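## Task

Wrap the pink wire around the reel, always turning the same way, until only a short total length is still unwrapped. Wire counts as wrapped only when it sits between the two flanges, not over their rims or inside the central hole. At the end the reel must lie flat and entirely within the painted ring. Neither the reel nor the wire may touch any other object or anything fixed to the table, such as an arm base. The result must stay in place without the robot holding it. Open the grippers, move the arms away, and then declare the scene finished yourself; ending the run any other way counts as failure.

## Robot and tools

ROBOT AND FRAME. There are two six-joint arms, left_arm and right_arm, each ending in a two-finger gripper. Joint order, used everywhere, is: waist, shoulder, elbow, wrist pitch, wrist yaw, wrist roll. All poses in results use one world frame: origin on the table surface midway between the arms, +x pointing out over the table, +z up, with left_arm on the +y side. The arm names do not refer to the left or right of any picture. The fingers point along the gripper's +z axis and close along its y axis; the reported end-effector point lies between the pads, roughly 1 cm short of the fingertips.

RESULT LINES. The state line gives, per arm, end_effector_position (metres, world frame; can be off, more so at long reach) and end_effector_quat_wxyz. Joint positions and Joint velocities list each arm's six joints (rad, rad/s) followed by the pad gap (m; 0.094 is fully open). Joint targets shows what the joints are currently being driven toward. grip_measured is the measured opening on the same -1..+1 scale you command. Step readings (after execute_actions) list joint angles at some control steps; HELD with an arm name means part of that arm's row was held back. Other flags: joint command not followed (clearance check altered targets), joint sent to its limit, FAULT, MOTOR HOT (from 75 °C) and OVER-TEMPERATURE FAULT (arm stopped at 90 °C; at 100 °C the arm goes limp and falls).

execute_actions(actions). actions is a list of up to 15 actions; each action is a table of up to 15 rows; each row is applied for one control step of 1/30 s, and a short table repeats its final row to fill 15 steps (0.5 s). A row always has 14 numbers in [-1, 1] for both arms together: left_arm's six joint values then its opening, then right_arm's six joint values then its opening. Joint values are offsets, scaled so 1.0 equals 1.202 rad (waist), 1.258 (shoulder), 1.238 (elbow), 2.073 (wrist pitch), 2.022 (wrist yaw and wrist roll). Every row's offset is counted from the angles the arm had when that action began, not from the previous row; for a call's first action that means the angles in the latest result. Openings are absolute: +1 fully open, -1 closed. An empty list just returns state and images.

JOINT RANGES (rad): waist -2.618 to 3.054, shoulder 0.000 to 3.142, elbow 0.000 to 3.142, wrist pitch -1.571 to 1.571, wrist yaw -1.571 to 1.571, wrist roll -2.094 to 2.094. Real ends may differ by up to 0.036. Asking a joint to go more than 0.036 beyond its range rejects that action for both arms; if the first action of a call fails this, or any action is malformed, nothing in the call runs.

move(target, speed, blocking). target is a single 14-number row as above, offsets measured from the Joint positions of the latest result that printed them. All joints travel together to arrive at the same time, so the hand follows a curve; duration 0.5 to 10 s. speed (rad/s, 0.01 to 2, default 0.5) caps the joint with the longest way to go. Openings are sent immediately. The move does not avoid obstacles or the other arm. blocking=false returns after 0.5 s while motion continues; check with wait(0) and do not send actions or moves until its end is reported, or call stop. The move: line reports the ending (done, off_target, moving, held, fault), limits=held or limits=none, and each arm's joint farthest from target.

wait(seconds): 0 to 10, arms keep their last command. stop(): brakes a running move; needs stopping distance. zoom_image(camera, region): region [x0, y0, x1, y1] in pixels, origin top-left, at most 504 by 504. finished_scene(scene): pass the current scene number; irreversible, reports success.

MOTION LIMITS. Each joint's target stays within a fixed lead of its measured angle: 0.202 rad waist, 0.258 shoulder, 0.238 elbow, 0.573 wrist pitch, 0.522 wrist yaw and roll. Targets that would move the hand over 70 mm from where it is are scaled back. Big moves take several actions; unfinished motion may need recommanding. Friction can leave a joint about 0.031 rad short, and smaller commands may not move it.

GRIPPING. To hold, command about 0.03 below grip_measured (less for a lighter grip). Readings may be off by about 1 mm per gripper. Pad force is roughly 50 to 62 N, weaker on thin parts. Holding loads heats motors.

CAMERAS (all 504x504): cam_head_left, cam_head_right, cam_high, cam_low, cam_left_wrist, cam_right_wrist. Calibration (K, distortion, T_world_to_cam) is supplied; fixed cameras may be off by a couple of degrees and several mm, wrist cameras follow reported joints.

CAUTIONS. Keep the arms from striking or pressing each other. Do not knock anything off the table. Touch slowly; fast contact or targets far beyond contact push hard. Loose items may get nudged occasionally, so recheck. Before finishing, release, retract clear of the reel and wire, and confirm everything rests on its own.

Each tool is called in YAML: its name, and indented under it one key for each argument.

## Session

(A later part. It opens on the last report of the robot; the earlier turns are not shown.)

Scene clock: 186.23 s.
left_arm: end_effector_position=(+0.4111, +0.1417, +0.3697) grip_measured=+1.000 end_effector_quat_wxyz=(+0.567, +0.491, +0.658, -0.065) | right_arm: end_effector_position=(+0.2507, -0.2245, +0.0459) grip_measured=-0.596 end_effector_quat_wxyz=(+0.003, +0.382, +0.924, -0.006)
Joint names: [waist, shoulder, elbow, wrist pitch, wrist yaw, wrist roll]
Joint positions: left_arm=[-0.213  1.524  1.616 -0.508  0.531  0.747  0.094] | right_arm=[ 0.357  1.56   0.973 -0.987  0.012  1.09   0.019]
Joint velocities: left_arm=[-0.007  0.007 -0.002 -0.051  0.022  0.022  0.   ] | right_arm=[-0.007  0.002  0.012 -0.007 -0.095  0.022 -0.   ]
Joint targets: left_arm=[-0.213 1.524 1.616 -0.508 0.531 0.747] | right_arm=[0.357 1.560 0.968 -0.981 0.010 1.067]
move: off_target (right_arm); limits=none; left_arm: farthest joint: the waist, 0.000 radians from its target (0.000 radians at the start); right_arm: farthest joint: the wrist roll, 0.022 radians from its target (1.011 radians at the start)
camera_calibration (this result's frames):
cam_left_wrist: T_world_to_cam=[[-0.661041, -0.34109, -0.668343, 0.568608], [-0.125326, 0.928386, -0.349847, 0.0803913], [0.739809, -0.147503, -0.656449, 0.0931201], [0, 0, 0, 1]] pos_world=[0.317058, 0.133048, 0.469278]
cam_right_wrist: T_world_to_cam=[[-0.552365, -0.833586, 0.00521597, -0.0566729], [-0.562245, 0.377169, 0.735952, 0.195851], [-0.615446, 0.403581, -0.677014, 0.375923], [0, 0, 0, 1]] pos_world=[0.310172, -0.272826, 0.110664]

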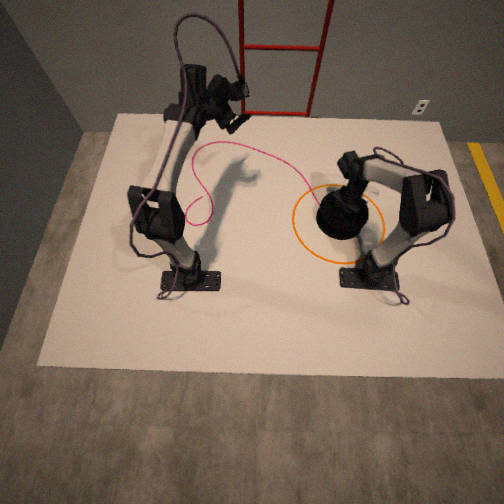

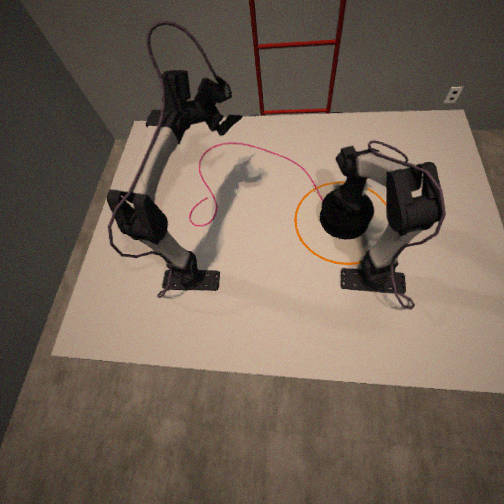

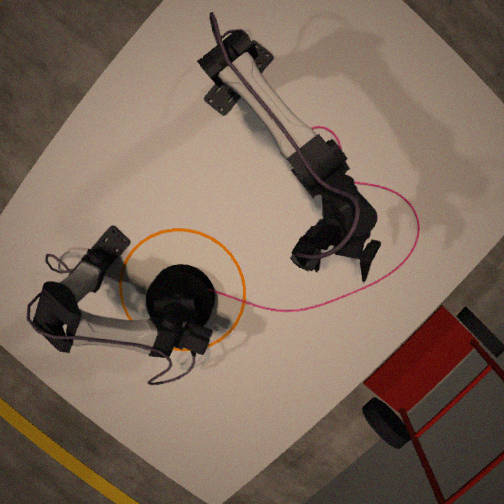

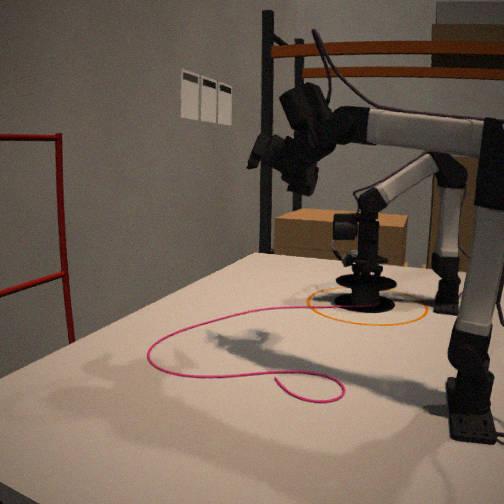

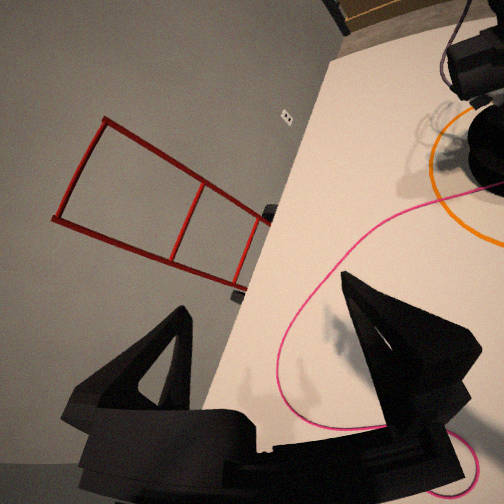

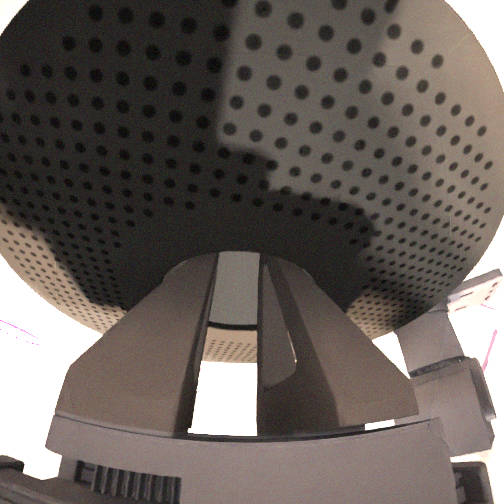

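move:
  target: [0, 0, 0, 0, 0, 0, 1, 0, -0.05, 0.14, -0.1, 0, 0.1, -0.9]
  speed: 0.3

Scene clock: 241.57 s.
left_arm: end_effector_position=(+0.4111, +0.1417, +0.3697) grip_measured=+1.000 end_effector_quat_wxyz=(+0.567, +0.491, +0.658, -0.065) | right_arm: end_effector_position=(+0.2535, -0.2237, +0.0951) grip_measured=-0.898 end_effector_quat_wxyz=(+0.007, +0.470, +0.883, -0.002)
Joint names: [waist, shoulder, elbow, wrist pitch, wrist yaw, wrist roll]
Joint positions: left_arm=[-0.213  1.524  1.616 -0.508  0.531  0.747  0.094] | right_arm=[ 0.357  1.513  1.129 -1.179  0.012  1.283  0.005]
Joint velocities: left_arm=[-0.017  0.012 -0.012  0.007  0.022 -0.022  0.   ] | right_arm=[-0.017 -0.002 -0.002 -0.022 -0.11   0.007  0.001]
Joint targets: left_arm=[-0.213 1.524 1.616 -0.508 0.531 0.747] | right_arm=[0.357 1.497 1.146 -1.194 0.012 1.292]
move: done; limits=none; left_arm: farthest joint: the waist, 0.000 radians from its target (0.000 radians at the start); right_arm: farthest joint: the elbow, 0.017 radians from its target (0.173 radians at the start)
camera_calibration (this result's frames):
cam_left_wrist: T_world_to_cam=[[-0.661041, -0.34109, -0.668343, 0.568608], [-0.125326, 0.928386, -0.349847, 0.0803913], [0.739809, -0.147503, -0.656449, 0.0931201], [0, 0, 0, 1]] pos_world=[0.317058, 0.133048, 0.469278]
cam_right_wrist: T_world_to_cam=[[-0.702542, -0.711614, -0.00629162, 0.0117058], [-0.488952, 0.476257, 0.730825, 0.164926], [-0.517069, 0.516512, -0.682536, 0.411489], [0, 0, 0, 1]] pos_world=[0.301632, -0.282756, 0.160397]

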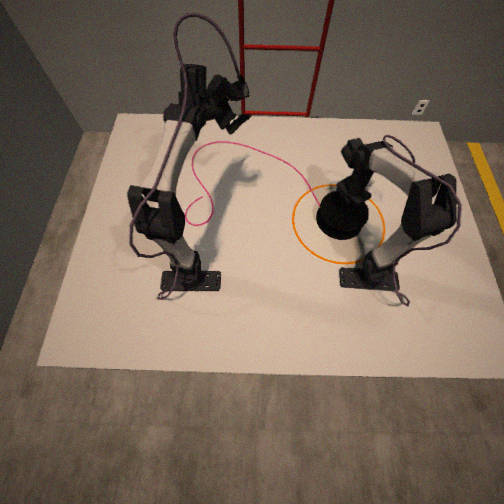

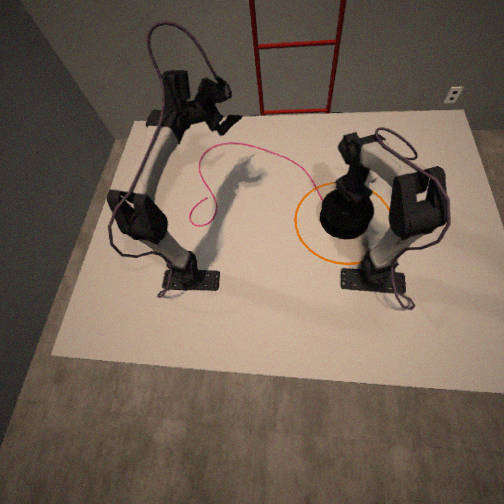

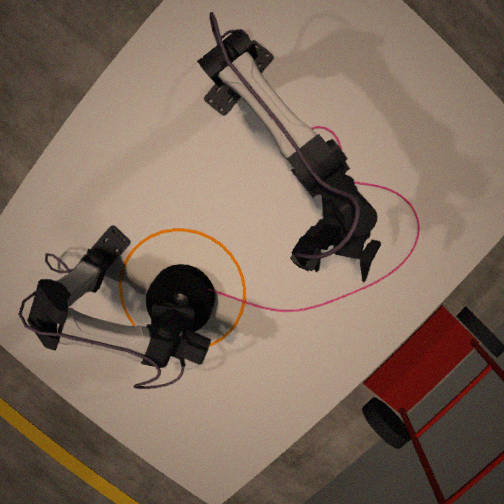

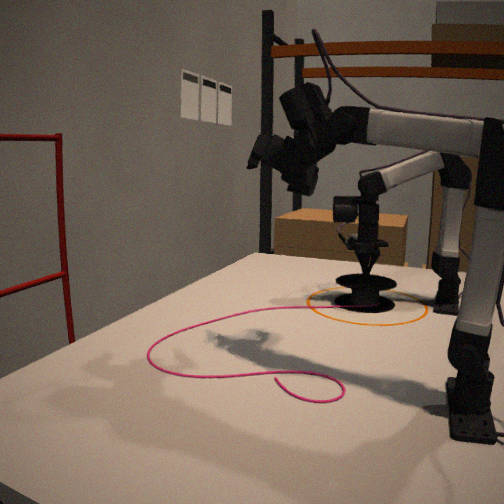

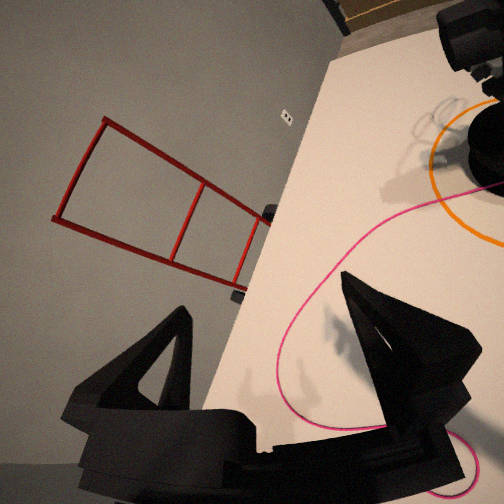

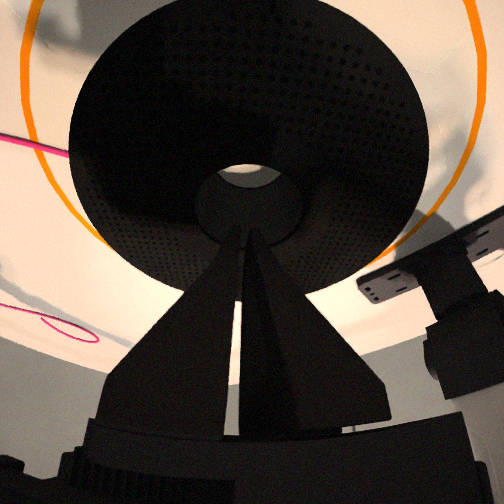

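move:
  target: [0, 0, 0, 0, 0, 0, 1, 0, 0.179, 0.189, -0.0155, 0, 0.147, 1]
  speed: 0.3

Scene clock: 245.97 s.
left_arm: end_effector_position=(+0.4111, +0.1417, +0.3697) grip_measured=+1.000 end_effector_quat_wxyz=(+0.567, +0.491, +0.658, -0.065) | right_arm: end_effector_position=(+0.3032, -0.2080, +0.0940) grip_measured=+1.000 end_effector_quat_wxyz=(+0.004, +0.592, +0.806, -0.005)
Joint names: [waist, shoulder, elbow, wrist pitch, wrist yaw, wrist roll]
Joint positions: left_arm=[-0.213  1.524  1.616 -0.508  0.531  0.747  0.094] | right_arm=[ 0.357  1.721  1.343 -1.197  0.012  1.573  0.094]
Joint velocities: left_arm=[ 0.002  0.002 -0.012 -0.007  0.007 -0.022  0.   ] | right_arm=[-0.017  0.002  0.002 -0.037 -0.022 -0.022  0.   ]
Joint targets: left_arm=[-0.213 1.524 1.616 -0.508 0.531 0.747] | right_arm=[0.357 1.738 1.364 -1.211 0.012 1.581]
move: done; limits=none; left_arm: farthest joint: the waist, 0.000 radians from its target (0.000 radians at the start); right_arm: farthest joint: the elbow, 0.020 radians from its target (0.234 radians at the start)
camera_calibration (this result's frames):
cam_left_wrist: T_world_to_cam=[[-0.661041, -0.34109, -0.668343, 0.568608], [-0.125326, 0.928386, -0.349847, 0.0803913], [0.739809, -0.147503, -0.656449, 0.0931201], [0, 0, 0, 1]] pos_world=[0.317058, 0.133048, 0.469278]
cam_right_wrist: T_world_to_cam=[[-0.8763, -0.481764, 0.00117238, 0.157577], [-0.326923, 0.596438, 0.733064, 0.158247], [-0.353863, 0.642001, -0.680158, 0.404712], [0, 0, 0, 1]] pos_world=[0.333032, -0.278295, 0.159078]

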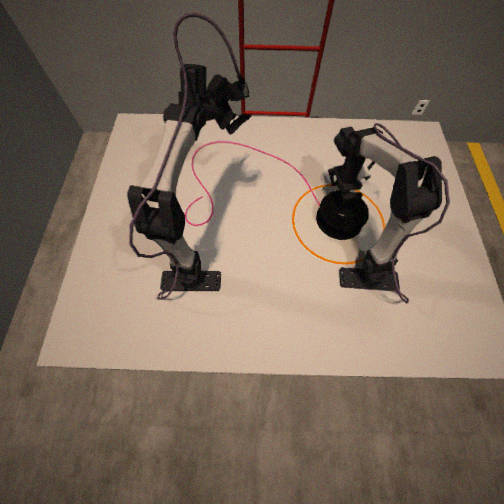

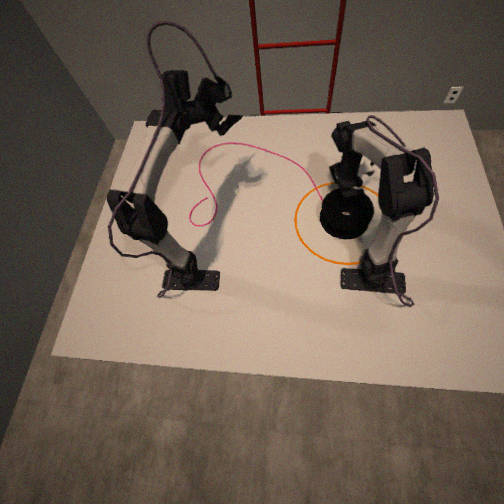

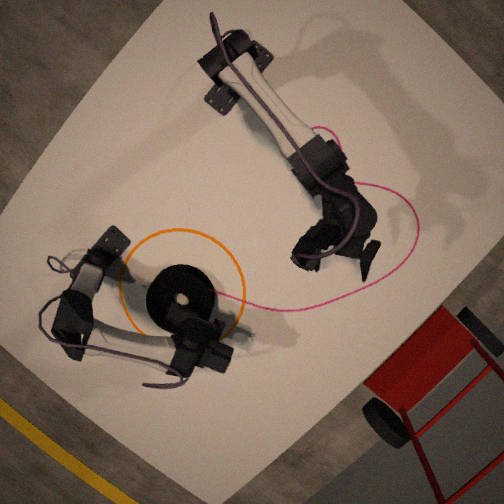

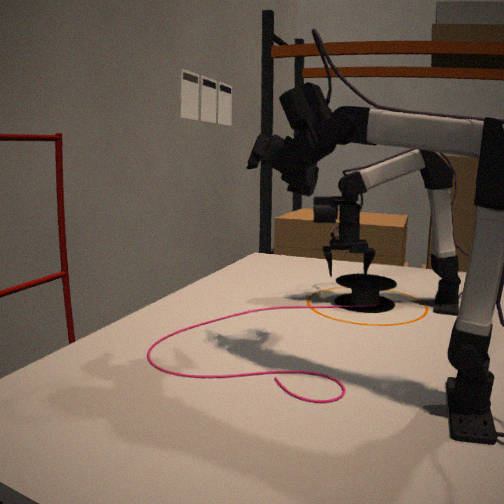

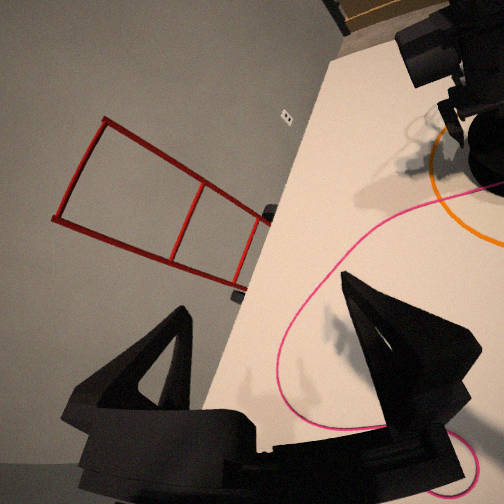

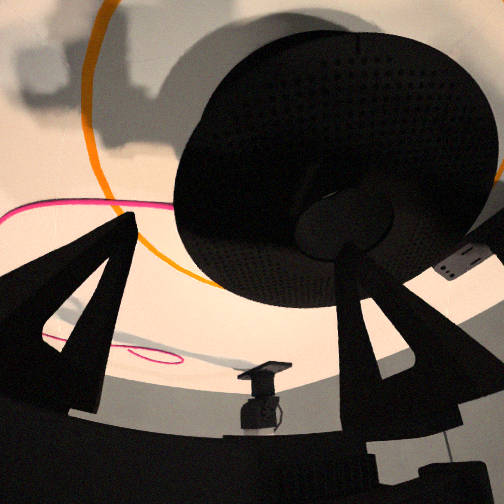

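move:
  target: [0, 0, 0, 0, 0, 0, 1, 0, 0.038, -0.110, 0.0814, 0, 0, 1]
  speed: 0.2

zoom_image:
  camera: "cam_low"
  region: [300, 210, 420, 330]

Scene clock: 250.50 s.
left_arm: end_effector_position=(+0.4111, +0.1417, +0.3697) grip_measured=+1.000 end_effector_quat_wxyz=(+0.567, +0.491, +0.658, -0.065) | right_arm: end_effector_position=(+0.3039, -0.2078, +0.0553) grip_measured=+1.000 end_effector_quat_wxyz=(+0.004, +0.592, +0.806, -0.004)
Joint names: [waist, shoulder, elbow, wrist pitch, wrist yaw, wrist roll]
Joint positions: left_arm=[-0.213  1.524  1.616 -0.508  0.531  0.747  0.094] | right_arm=[ 0.357  1.754  1.224 -1.043  0.012  1.573  0.094]
Joint velocities: left_arm=[-0.007 -0.002 -0.012  0.022 -0.022  0.037  0.   ] | right_arm=[-0.012  0.002 -0.007 -0.037 -0.037 -0.037  0.   ]
Joint targets: left_arm=[-0.213 1.524 1.616 -0.508 0.531 0.747] | right_arm=[0.357 1.769 1.207 -1.028 0.012 1.572]
move: done; limits=none; left_arm: farthest joint: the waist, 0.000 radians from its target (0.000 radians at the start); right_arm: farthest joint: the elbow, 0.017 radians from its target (0.137 radians at the start)
camera_calibration (this result's frames):
cam_left_wrist: T_world_to_cam=[[-0.661041, -0.34109, -0.668343, 0.568608], [-0.125326, 0.928386, -0.349847, 0.0803913], [0.739809, -0.147503, -0.656449, 0.0931201], [0, 0, 0, 1]] pos_world=[0.317058, 0.133048, 0.469278]
cam_right_wrist: T_world_to_cam=[[-0.876484, -0.48143, -0.000702628, 0.15856], [-0.328032, 0.596142, 0.73281, 0.187003], [-0.352377, 0.642527, -0.680433, 0.378165], [0, 0, 0, 1]] pos_world=[0.333575, -0.278127, 0.12039]

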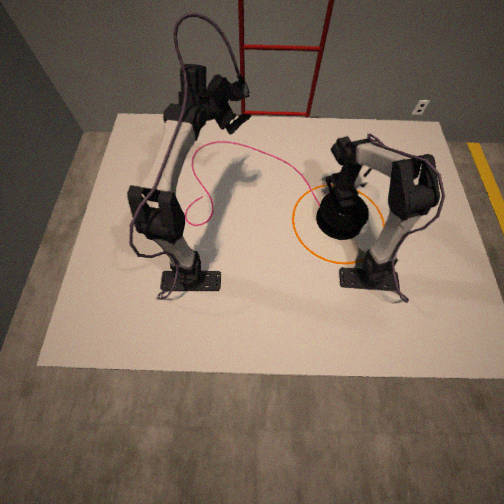

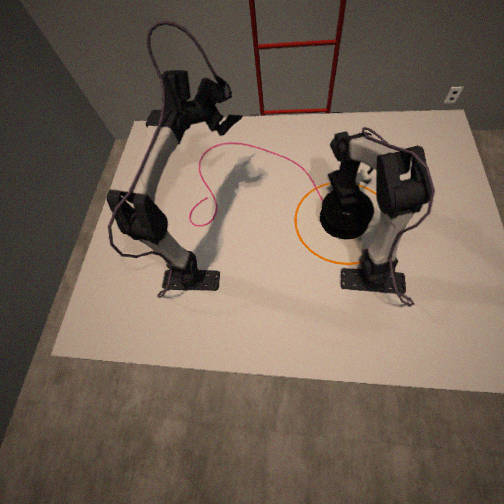

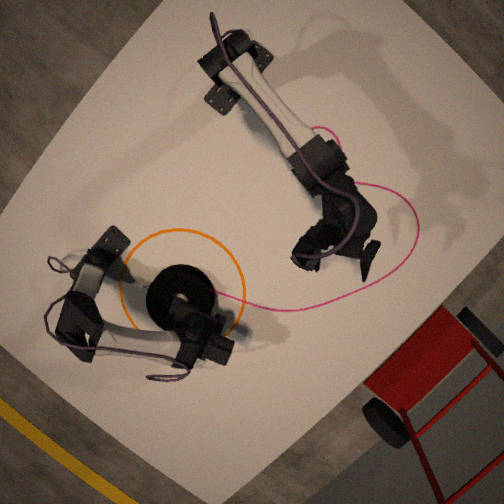

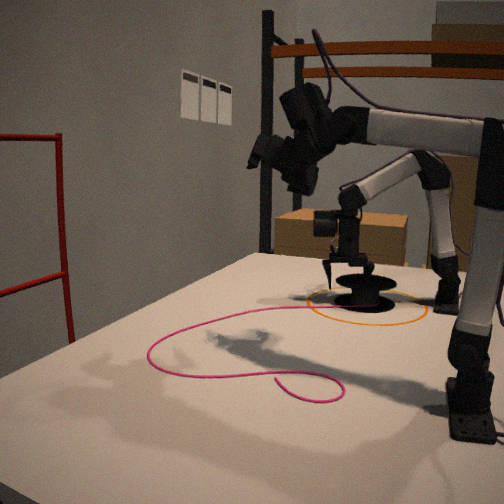

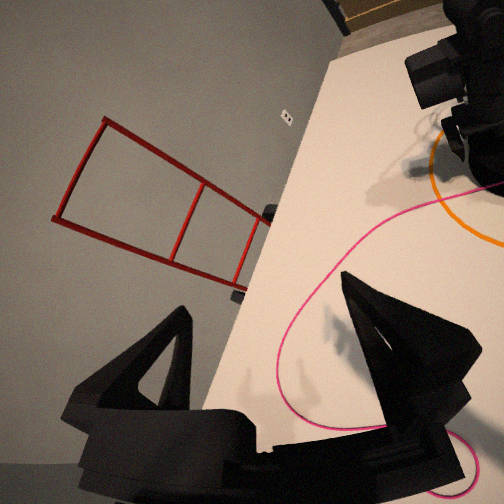

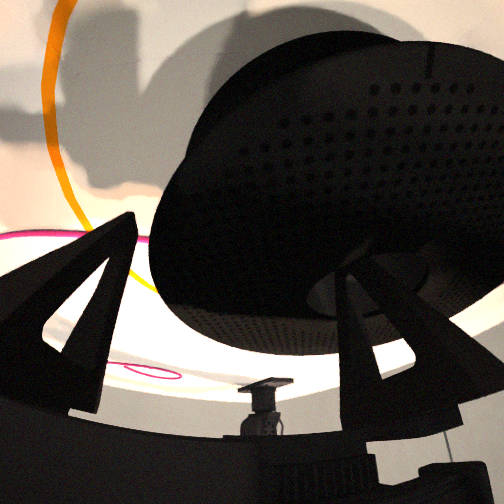

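Region (300, 210, 420, 330) of cam_low's 504x504 image, scaled by 4.200, with more detail than that image has.

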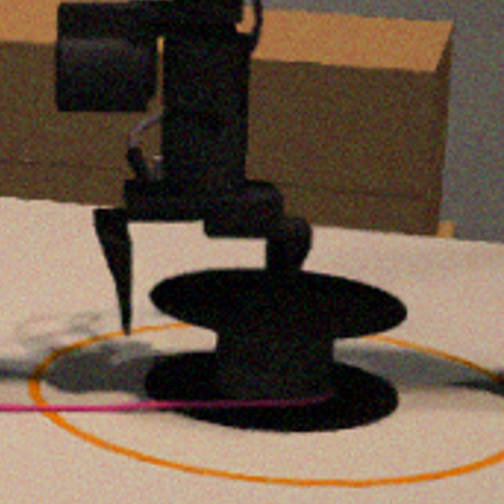

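execute_actions:
  actions:
    - [[0,0,0,0,0,0,1,0,0,0,0,0,0,0.8],[0,0,0,0,0,0,1,0,0,0,0,0,0,0.7],[0,0,0,0,0,0,1,0,0,0,0,0,0,0.6],[0,0,0,0,0,0,1,0,0,0,0,0,0,0.55],[0,0,0,0,0,0,1,0,0,0,0,0,0,0.5],[0,0,0,0,0,0,1,0,0,0,0,0,0,0.46],[0,0,0,0,0,0,1,0,0,0,0,0,0,0.43],[0,0,0,0,0,0,1,0,0,0,0,0,0,0.40],[0,0,0,0,0,0,1,0,0,0,0,0,0,0.38],[0,0,0,0,0,0,1,0,0,0,0,0,0,0.36],[0,0,0,0,0,0,1,0,0,0,0,0,0,0.34],[0,0,0,0,0,0,1,0,0,0,0,0,0,0.32],[0,0,0,0,0,0,1,0,0,0,0,0,0,0.30]]
    - [[0,0,0,0,0,0,1,0,0,0,0,0,0,0.28]]

Scene clock: 256.77 s.
left_arm: end_effector_position=(+0.4111, +0.1417, +0.3697) grip_measured=+1.000 end_effector_quat_wxyz=(+0.567, +0.491, +0.658, -0.065) | right_arm: end_effector_position=(+0.3040, -0.2078, +0.0553) grip_measured=+0.321 end_effector_quat_wxyz=(+0.005, +0.592, +0.806, -0.004)
Joint names: [waist, shoulder, elbow, wrist pitch, wrist yaw, wrist roll]
Joint positions: left_arm=[-0.213  1.524  1.616 -0.508  0.531  0.747  0.094] | right_arm=[ 0.357  1.754  1.224 -1.043  0.012  1.573  0.062]
Joint velocities: left_arm=[ 0.002 -0.012 -0.017  0.007 -0.007  0.007  0.   ] | right_arm=[-0.007 -0.007 -0.017  0.037 -0.037 -0.007 -0.   ]
Joint targets: left_arm=[-0.213 1.524 1.616 -0.508 0.531 0.747] | right_arm=[0.357 1.754 1.224 -1.043 0.012 1.573]
Step readings (joint positions; steps 1 to 15: 1st action; 16 to 30: 2nd action):
0: left_arm=[-0.213 1.524 1.616 -0.508 0.531 0.747] | right_arm=[0.357 1.754 1.224 -1.043 0.012 1.573]
1: left_arm=[-0.213 1.524 1.616 -0.508 0.531 0.747] | right_arm=[0.357 1.754 1.224 -1.043 0.012 1.573]
2: left_arm=[-0.213 1.524 1.616 -0.508 0.531 0.747] | right_arm=[0.357 1.754 1.224 -1.043 0.012 1.573]
4: left_arm=[-0.213 1.524 1.616 -0.508 0.531 0.747] | right_arm=[0.357 1.754 1.224 -1.043 0.012 1.573]
8: left_arm=[-0.213 1.524 1.616 -0.508 0.531 0.747] | right_arm=[0.357 1.754 1.224 -1.043 0.012 1.573]
15: left_arm=[-0.213 1.524 1.616 -0.508 0.531 0.747] | right_arm=[0.357 1.754 1.224 -1.043 0.012 1.573]
16: left_arm=[-0.213 1.524 1.616 -0.508 0.531 0.747] | right_arm=[0.357 1.754 1.224 -1.043 0.012 1.573]
17: left_arm=[-0.213 1.524 1.616 -0.508 0.531 0.747] | right_arm=[0.357 1.754 1.224 -1.043 0.012 1.573]
19: left_arm=[-0.213 1.524 1.616 -0.508 0.531 0.747] | right_arm=[0.357 1.754 1.224 -1.043 0.012 1.573]
23: left_arm=[-0.213 1.524 1.616 -0.508 0.531 0.747] | right_arm=[0.357 1.754 1.224 -1.043 0.012 1.573]
30: Joint positions above
camera_calibration (this result's frames):
cam_left_wrist: T_world_to_cam=[[-0.661041, -0.34109, -0.668343, 0.568608], [-0.125326, 0.928386, -0.349847, 0.0803913], [0.739809, -0.147503, -0.656449, 0.0931201], [0, 0, 0, 1]] pos_world=[0.317058, 0.133048, 0.469278]
cam_right_wrist: T_world_to_cam=[[-0.876484, -0.481429, -0.00107676, 0.158672], [-0.328299, 0.596058, 0.732759, 0.187082], [-0.35213, 0.642605, -0.680488, 0.378123], [0, 0, 0, 1]] pos_world=[0.333641, -0.278106, 0.120392]

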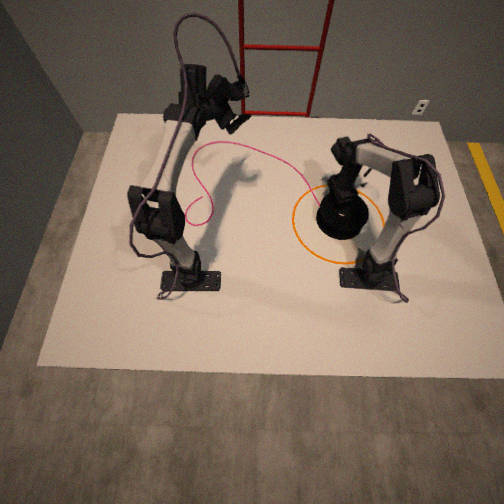

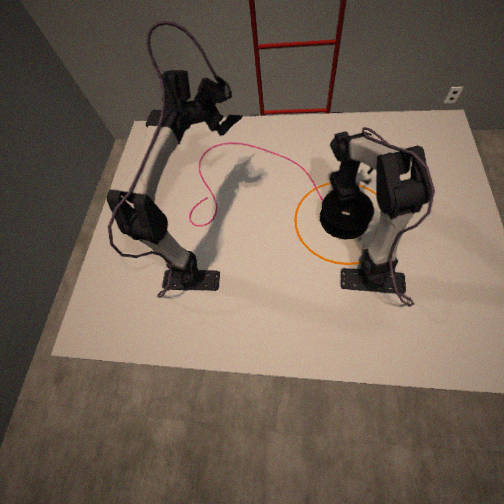

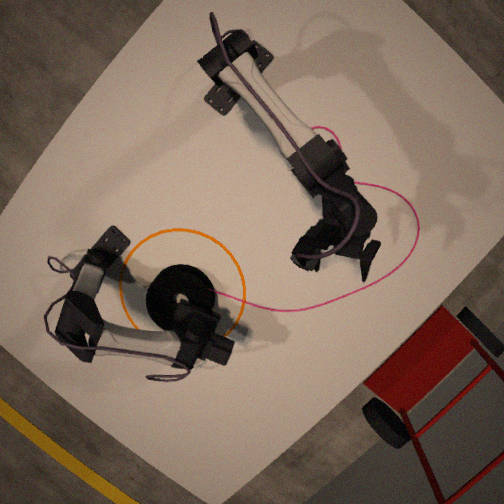

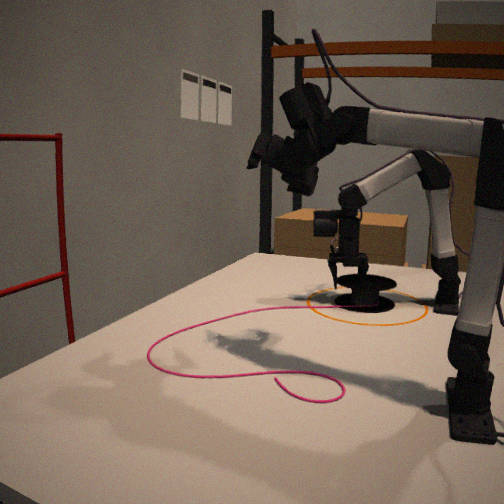

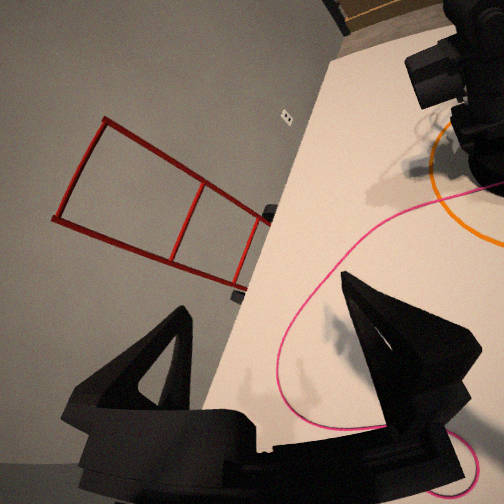

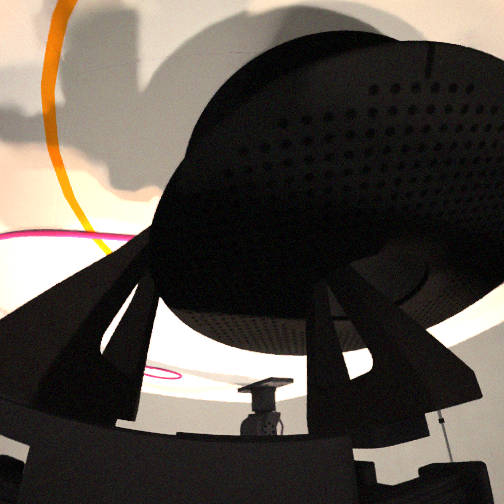

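move:
  target: [0, 0, 0, 0, 0, 0, 1, 0, 0, 0, 0, 0, -0.9, 0.295]
  speed: 0.8

Scene clock: 264.63 s.
left_arm: end_effector_position=(+0.4111, +0.1417, +0.3697) grip_measured=+1.000 end_effector_quat_wxyz=(+0.567, +0.491, +0.658, -0.065) | right_arm: end_effector_position=(+0.3071, -0.2123, +0.0554) grip_measured=+0.320 end_effector_quat_wxyz=(+0.003, -0.263, +0.964, -0.021)
Joint names: [waist, shoulder, elbow, wrist pitch, wrist yaw, wrist roll]
Joint positions: left_arm=[-0.213  1.524  1.616 -0.508  0.531  0.747  0.094] | right_arm=[ 0.357  1.754  1.224 -1.036  0.043 -0.227  0.062]
Joint velocities: left_arm=[-0.007  0.007 -0.012  0.022 -0.051 -0.022  0.   ] | right_arm=[-0.012 -0.022 -0.017 -0.037  0.037  0.051 -0.   ]
Joint targets: left_arm=[-0.213 1.524 1.616 -0.508 0.531 0.747] | right_arm=[0.357 1.754 1.224 -1.043 0.012 -0.247]
move: off_target (right_arm); limits=none; left_arm: farthest joint: the waist, 0.000 radians from its target (0.000 radians at the start); right_arm: farthest joint: the wrist yaw, 0.031 radians from its target (0.000 radians at the start)
camera_calibration (this result's frames):
cam_left_wrist: T_world_to_cam=[[-0.661041, -0.34109, -0.668343, 0.568608], [-0.125326, 0.928386, -0.349847, 0.0803913], [0.739809, -0.147503, -0.656449, 0.0931201], [0, 0, 0, 1]] pos_world=[0.317058, 0.133048, 0.469278]
cam_right_wrist: T_world_to_cam=[[0.667722, -0.743539, 0.0360053, -0.372666], [-0.510456, -0.422128, 0.749162, 0.0295593], [-0.541832, -0.518611, -0.661408, 0.192897], [0, 0, 0, 1]] pos_world=[0.368444, -0.164576, 0.118857]

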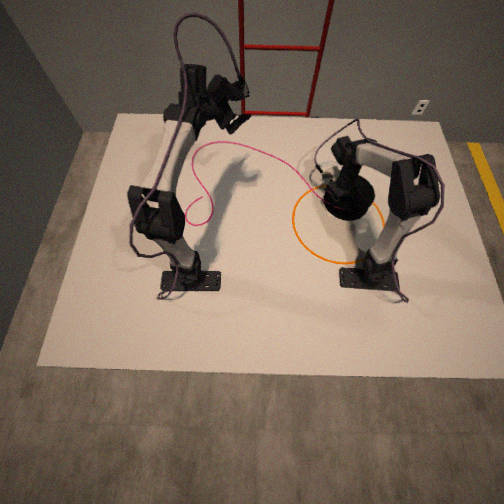

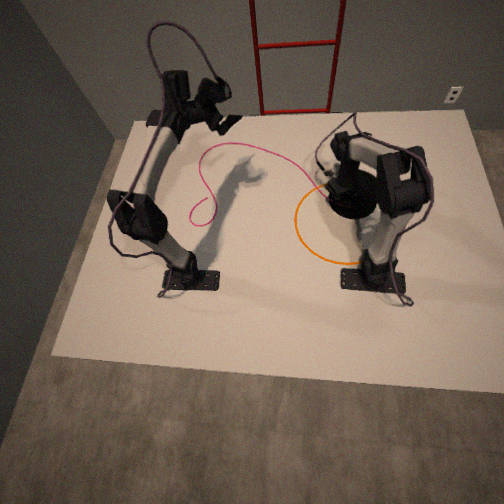

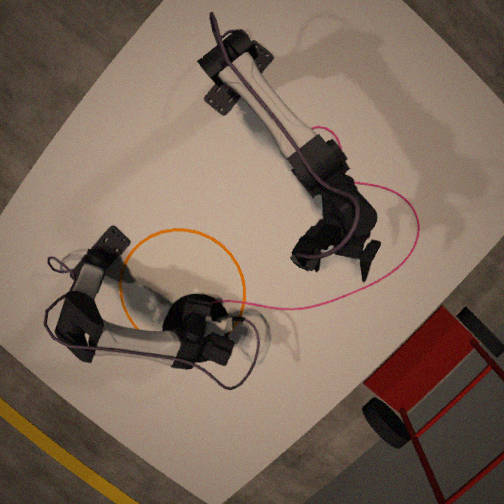

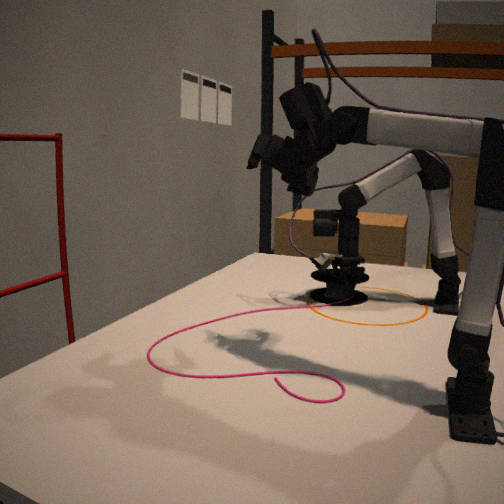

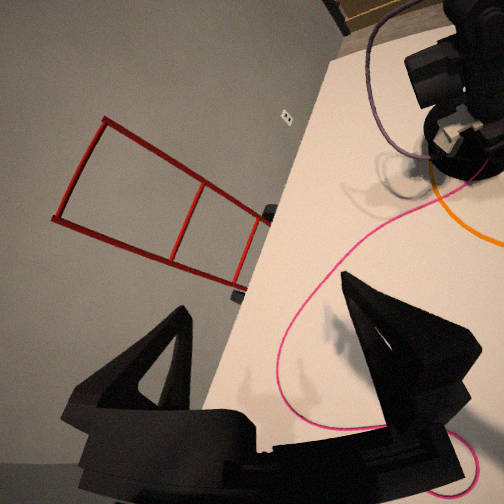

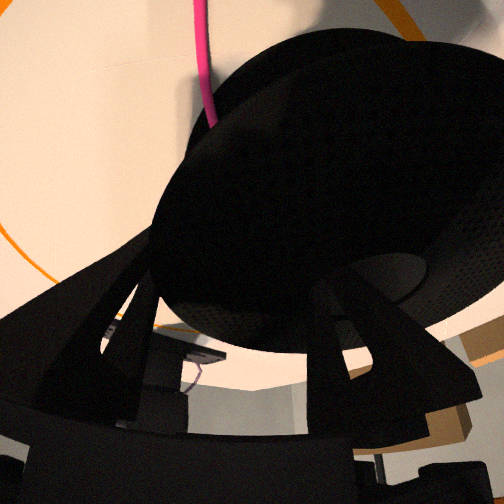

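move:
  target: [0, 0, 0, 0, 0, 0, 1, 0, 0, 0, 0, 0, -0.9, 0.295]
  speed: 1.0

Scene clock: 270.50 s.
left_arm: end_effector_position=(+0.4111, +0.1417, +0.3697) grip_measured=+1.000 end_effector_quat_wxyz=(+0.567, +0.491, +0.658, -0.065) | right_arm: end_effector_position=(+0.3159, -0.2063, +0.0556) grip_measured=+0.320 end_effector_quat_wxyz=(-0.006, +0.918, -0.395, +0.026)
Joint names: [waist, shoulder, elbow, wrist pitch, wrist yaw, wrist roll]
Joint positions: left_arm=[-0.213  1.524  1.616 -0.508  0.531  0.747  0.094] | right_arm=[ 0.357  1.754  1.224 -0.995  0.025 -2.025  0.062]
Joint velocities: left_arm=[-0.002 -0.002 -0.007 -0.007 -0.051 -0.066  0.   ] | right_arm=[ 0.002 -0.002  0.002  0.022 -0.007 -0.037 -0.   ]
Joint targets: left_arm=[-0.213 1.524 1.616 -0.508 0.531 0.747] | right_arm=[0.357 1.754 1.224 -1.037 0.043 -2.047]
move: off_target (right_arm); limits=none; left_arm: farthest joint: the waist, 0.000 radians from its target (0.000 radians at the start); right_arm: farthest joint: the wrist pitch, 0.041 radians from its target (0.000 radians at the start)
camera_calibration (this result's frames):
cam_left_wrist: T_world_to_cam=[[-0.661041, -0.34109, -0.668343, 0.568608], [-0.125326, 0.928386, -0.349847, 0.0803913], [0.739809, -0.147503, -0.656449, 0.0931201], [0, 0, 0, 1]] pos_world=[0.317058, 0.133048, 0.469278]
cam_right_wrist: T_world_to_cam=[[0.575058, 0.817948, 0.0164121, -0.0215868], [0.512306, -0.375673, 0.772277, -0.278334], [0.637848, -0.435696, -0.635074, -0.156147], [0, 0, 0, 1]] pos_world=[0.254604, -0.154938, 0.11614]

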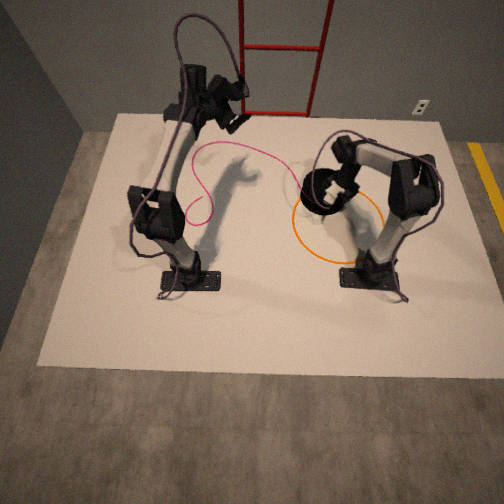

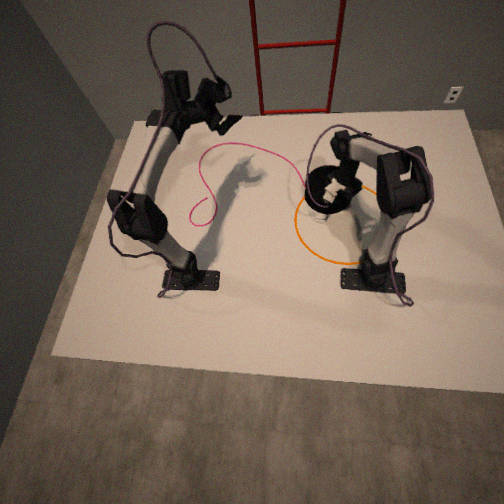

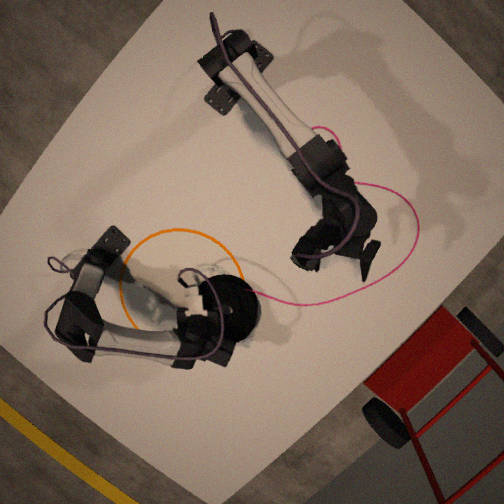

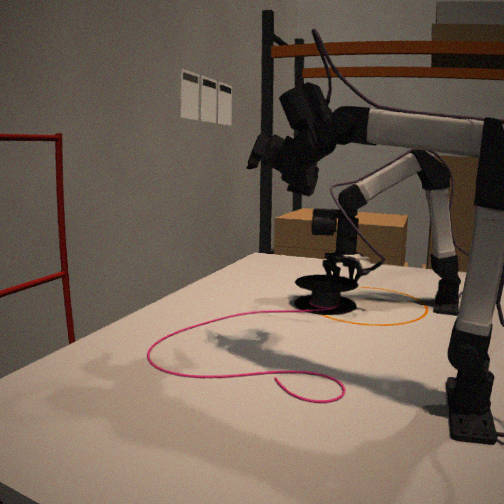

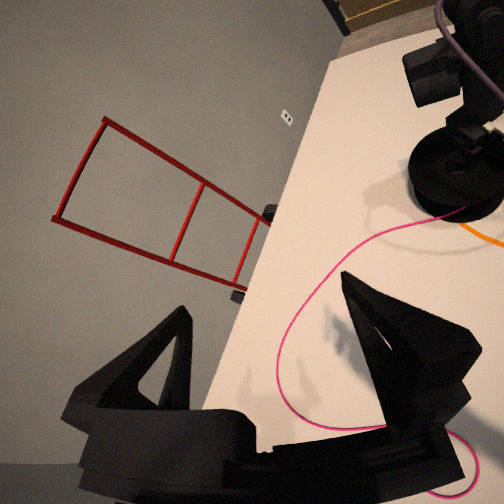

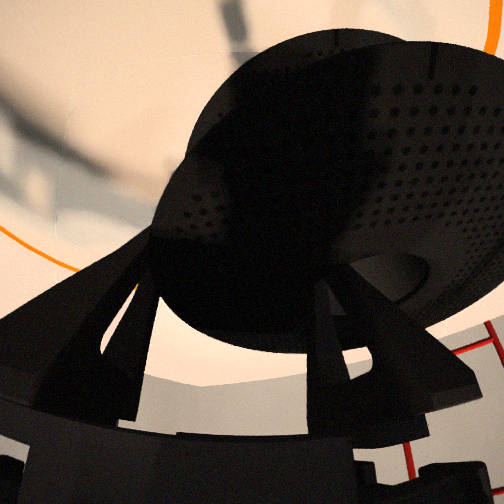

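execute_actions:
  actions:
    - [[0,0,0,0,0,0,1,0,0,0,0,0,0,0.5],[0,0,0,0,0,0,1,0,0,0,0,0,0,0.7],[0,0,0,0,0,0,1,0,-0.004,0.01,-0.008,0,0,0.85],[0,0,0,0,0,0,1,0,-0.008,0.021,-0.018,0,0,0.85],[0,0,0,0,0,0,1,0,-0.013,0.034,-0.028,0,0,0.85],[0,0,0,0,0,0,1,0,-0.018,0.048,-0.04,0,0,0.85],[0,0,0,0,0,0,1,0,-0.023,0.061,-0.051,0,0,0.85],[0,0,0,0,0,0,1,0,-0.028,0.074,-0.061,0,0,0.85],[0,0,0,0,0,0,1,0,-0.032,0.085,-0.071,0,0,0.85],[0,0,0,0,0,0,1,0,-0.036,0.095,-0.079,0,0,0.85]]

Scene clock: 287.63 s.
left_arm: end_effector_position=(+0.4111, +0.1417, +0.3697) grip_measured=+1.000 end_effector_quat_wxyz=(+0.567, +0.491, +0.658, -0.065) | right_arm: end_effector_position=(+0.3185, -0.2054, +0.0919) grip_measured=+0.848 end_effector_quat_wxyz=(-0.011, +0.918, -0.394, +0.032)
Joint names: [waist, shoulder, elbow, wrist pitch, wrist yaw, wrist roll]
Joint positions: left_arm=[-0.213  1.524  1.616 -0.508  0.531  0.747  0.094] | right_arm=[ 0.357  1.718  1.329 -1.118  0.025 -2.025  0.087]
Joint velocities: left_arm=[-0.007 -0.002 -0.007 -0.007 -0.037 -0.051  0.   ] | right_arm=[ 0.007  0.002  0.017 -0.139 -0.022 -0.007 -0.001]
Joint targets: left_arm=[-0.213 1.524 1.616 -0.508 0.531 0.747] | right_arm=[0.357 1.708 1.342 -1.159 0.025 -2.025]
Step readings (joint positions):
0: left_arm=[-0.213 1.524 1.616 -0.508 0.531 0.747] | right_arm=[0.357 1.754 1.224 -0.995 0.025 -2.026]
1: left_arm=[-0.213 1.524 1.616 -0.508 0.531 0.747] | right_arm=[0.357 1.754 1.224 -0.994 0.025 -2.025]
2: left_arm=[-0.213 1.524 1.616 -0.508 0.531 0.747] | right_arm=[0.357 1.754 1.224 -0.994 0.025 -2.025]
4: left_arm=[-0.213 1.524 1.616 -0.508 0.531 0.747] | right_arm=[0.357 1.754 1.226 -0.998 0.025 -2.025]
8: left_arm=[-0.213 1.524 1.616 -0.508 0.531 0.747] | right_arm=[0.357 1.752 1.266 -1.048 0.025 -2.025]
15: Joint positions above
camera_calibration (this result's frames):
cam_left_wrist: T_world_to_cam=[[-0.661041, -0.34109, -0.668343, 0.568608], [-0.125326, 0.928386, -0.349847, 0.0803913], [0.739809, -0.147503, -0.656449, 0.0931201], [0, 0, 0, 1]] pos_world=[0.317058, 0.133048, 0.469278]
cam_right_wrist: T_world_to_cam=[[0.57435, 0.81805, 0.030258, -0.025445], [0.499856, -0.37974, 0.778422, -0.304798], [0.648279, -0.431963, -0.627011, -0.137677], [0, 0, 0, 1]] pos_world=[0.256222, -0.1544, 0.151707]

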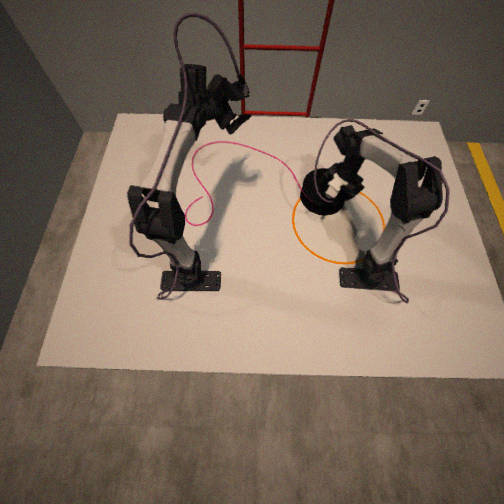

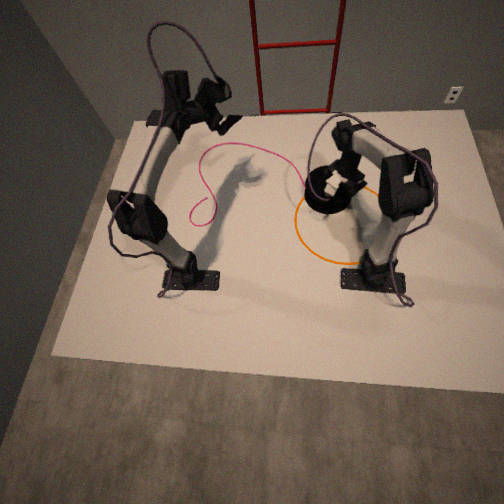

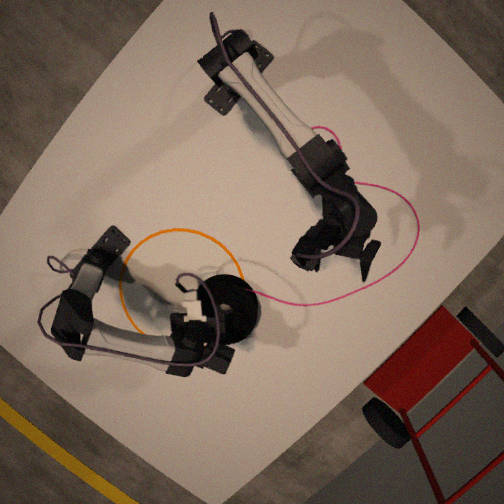

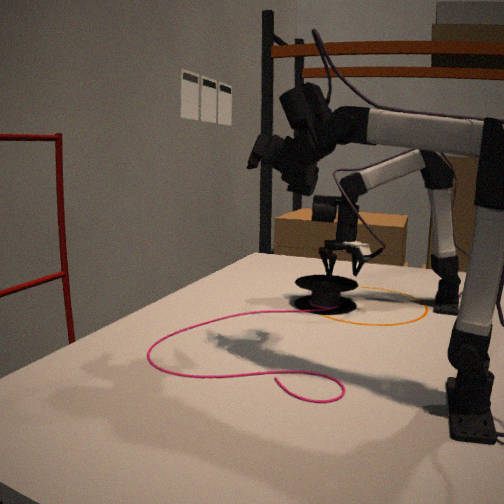

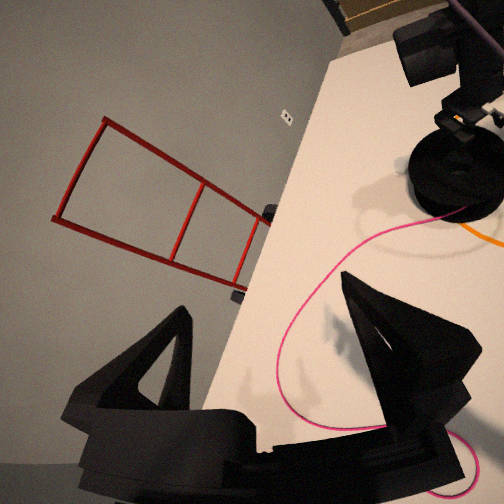

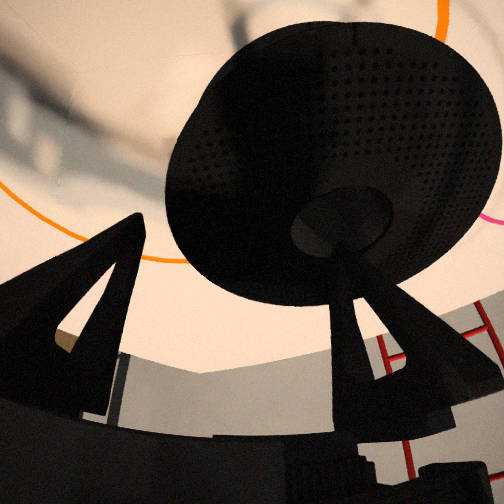

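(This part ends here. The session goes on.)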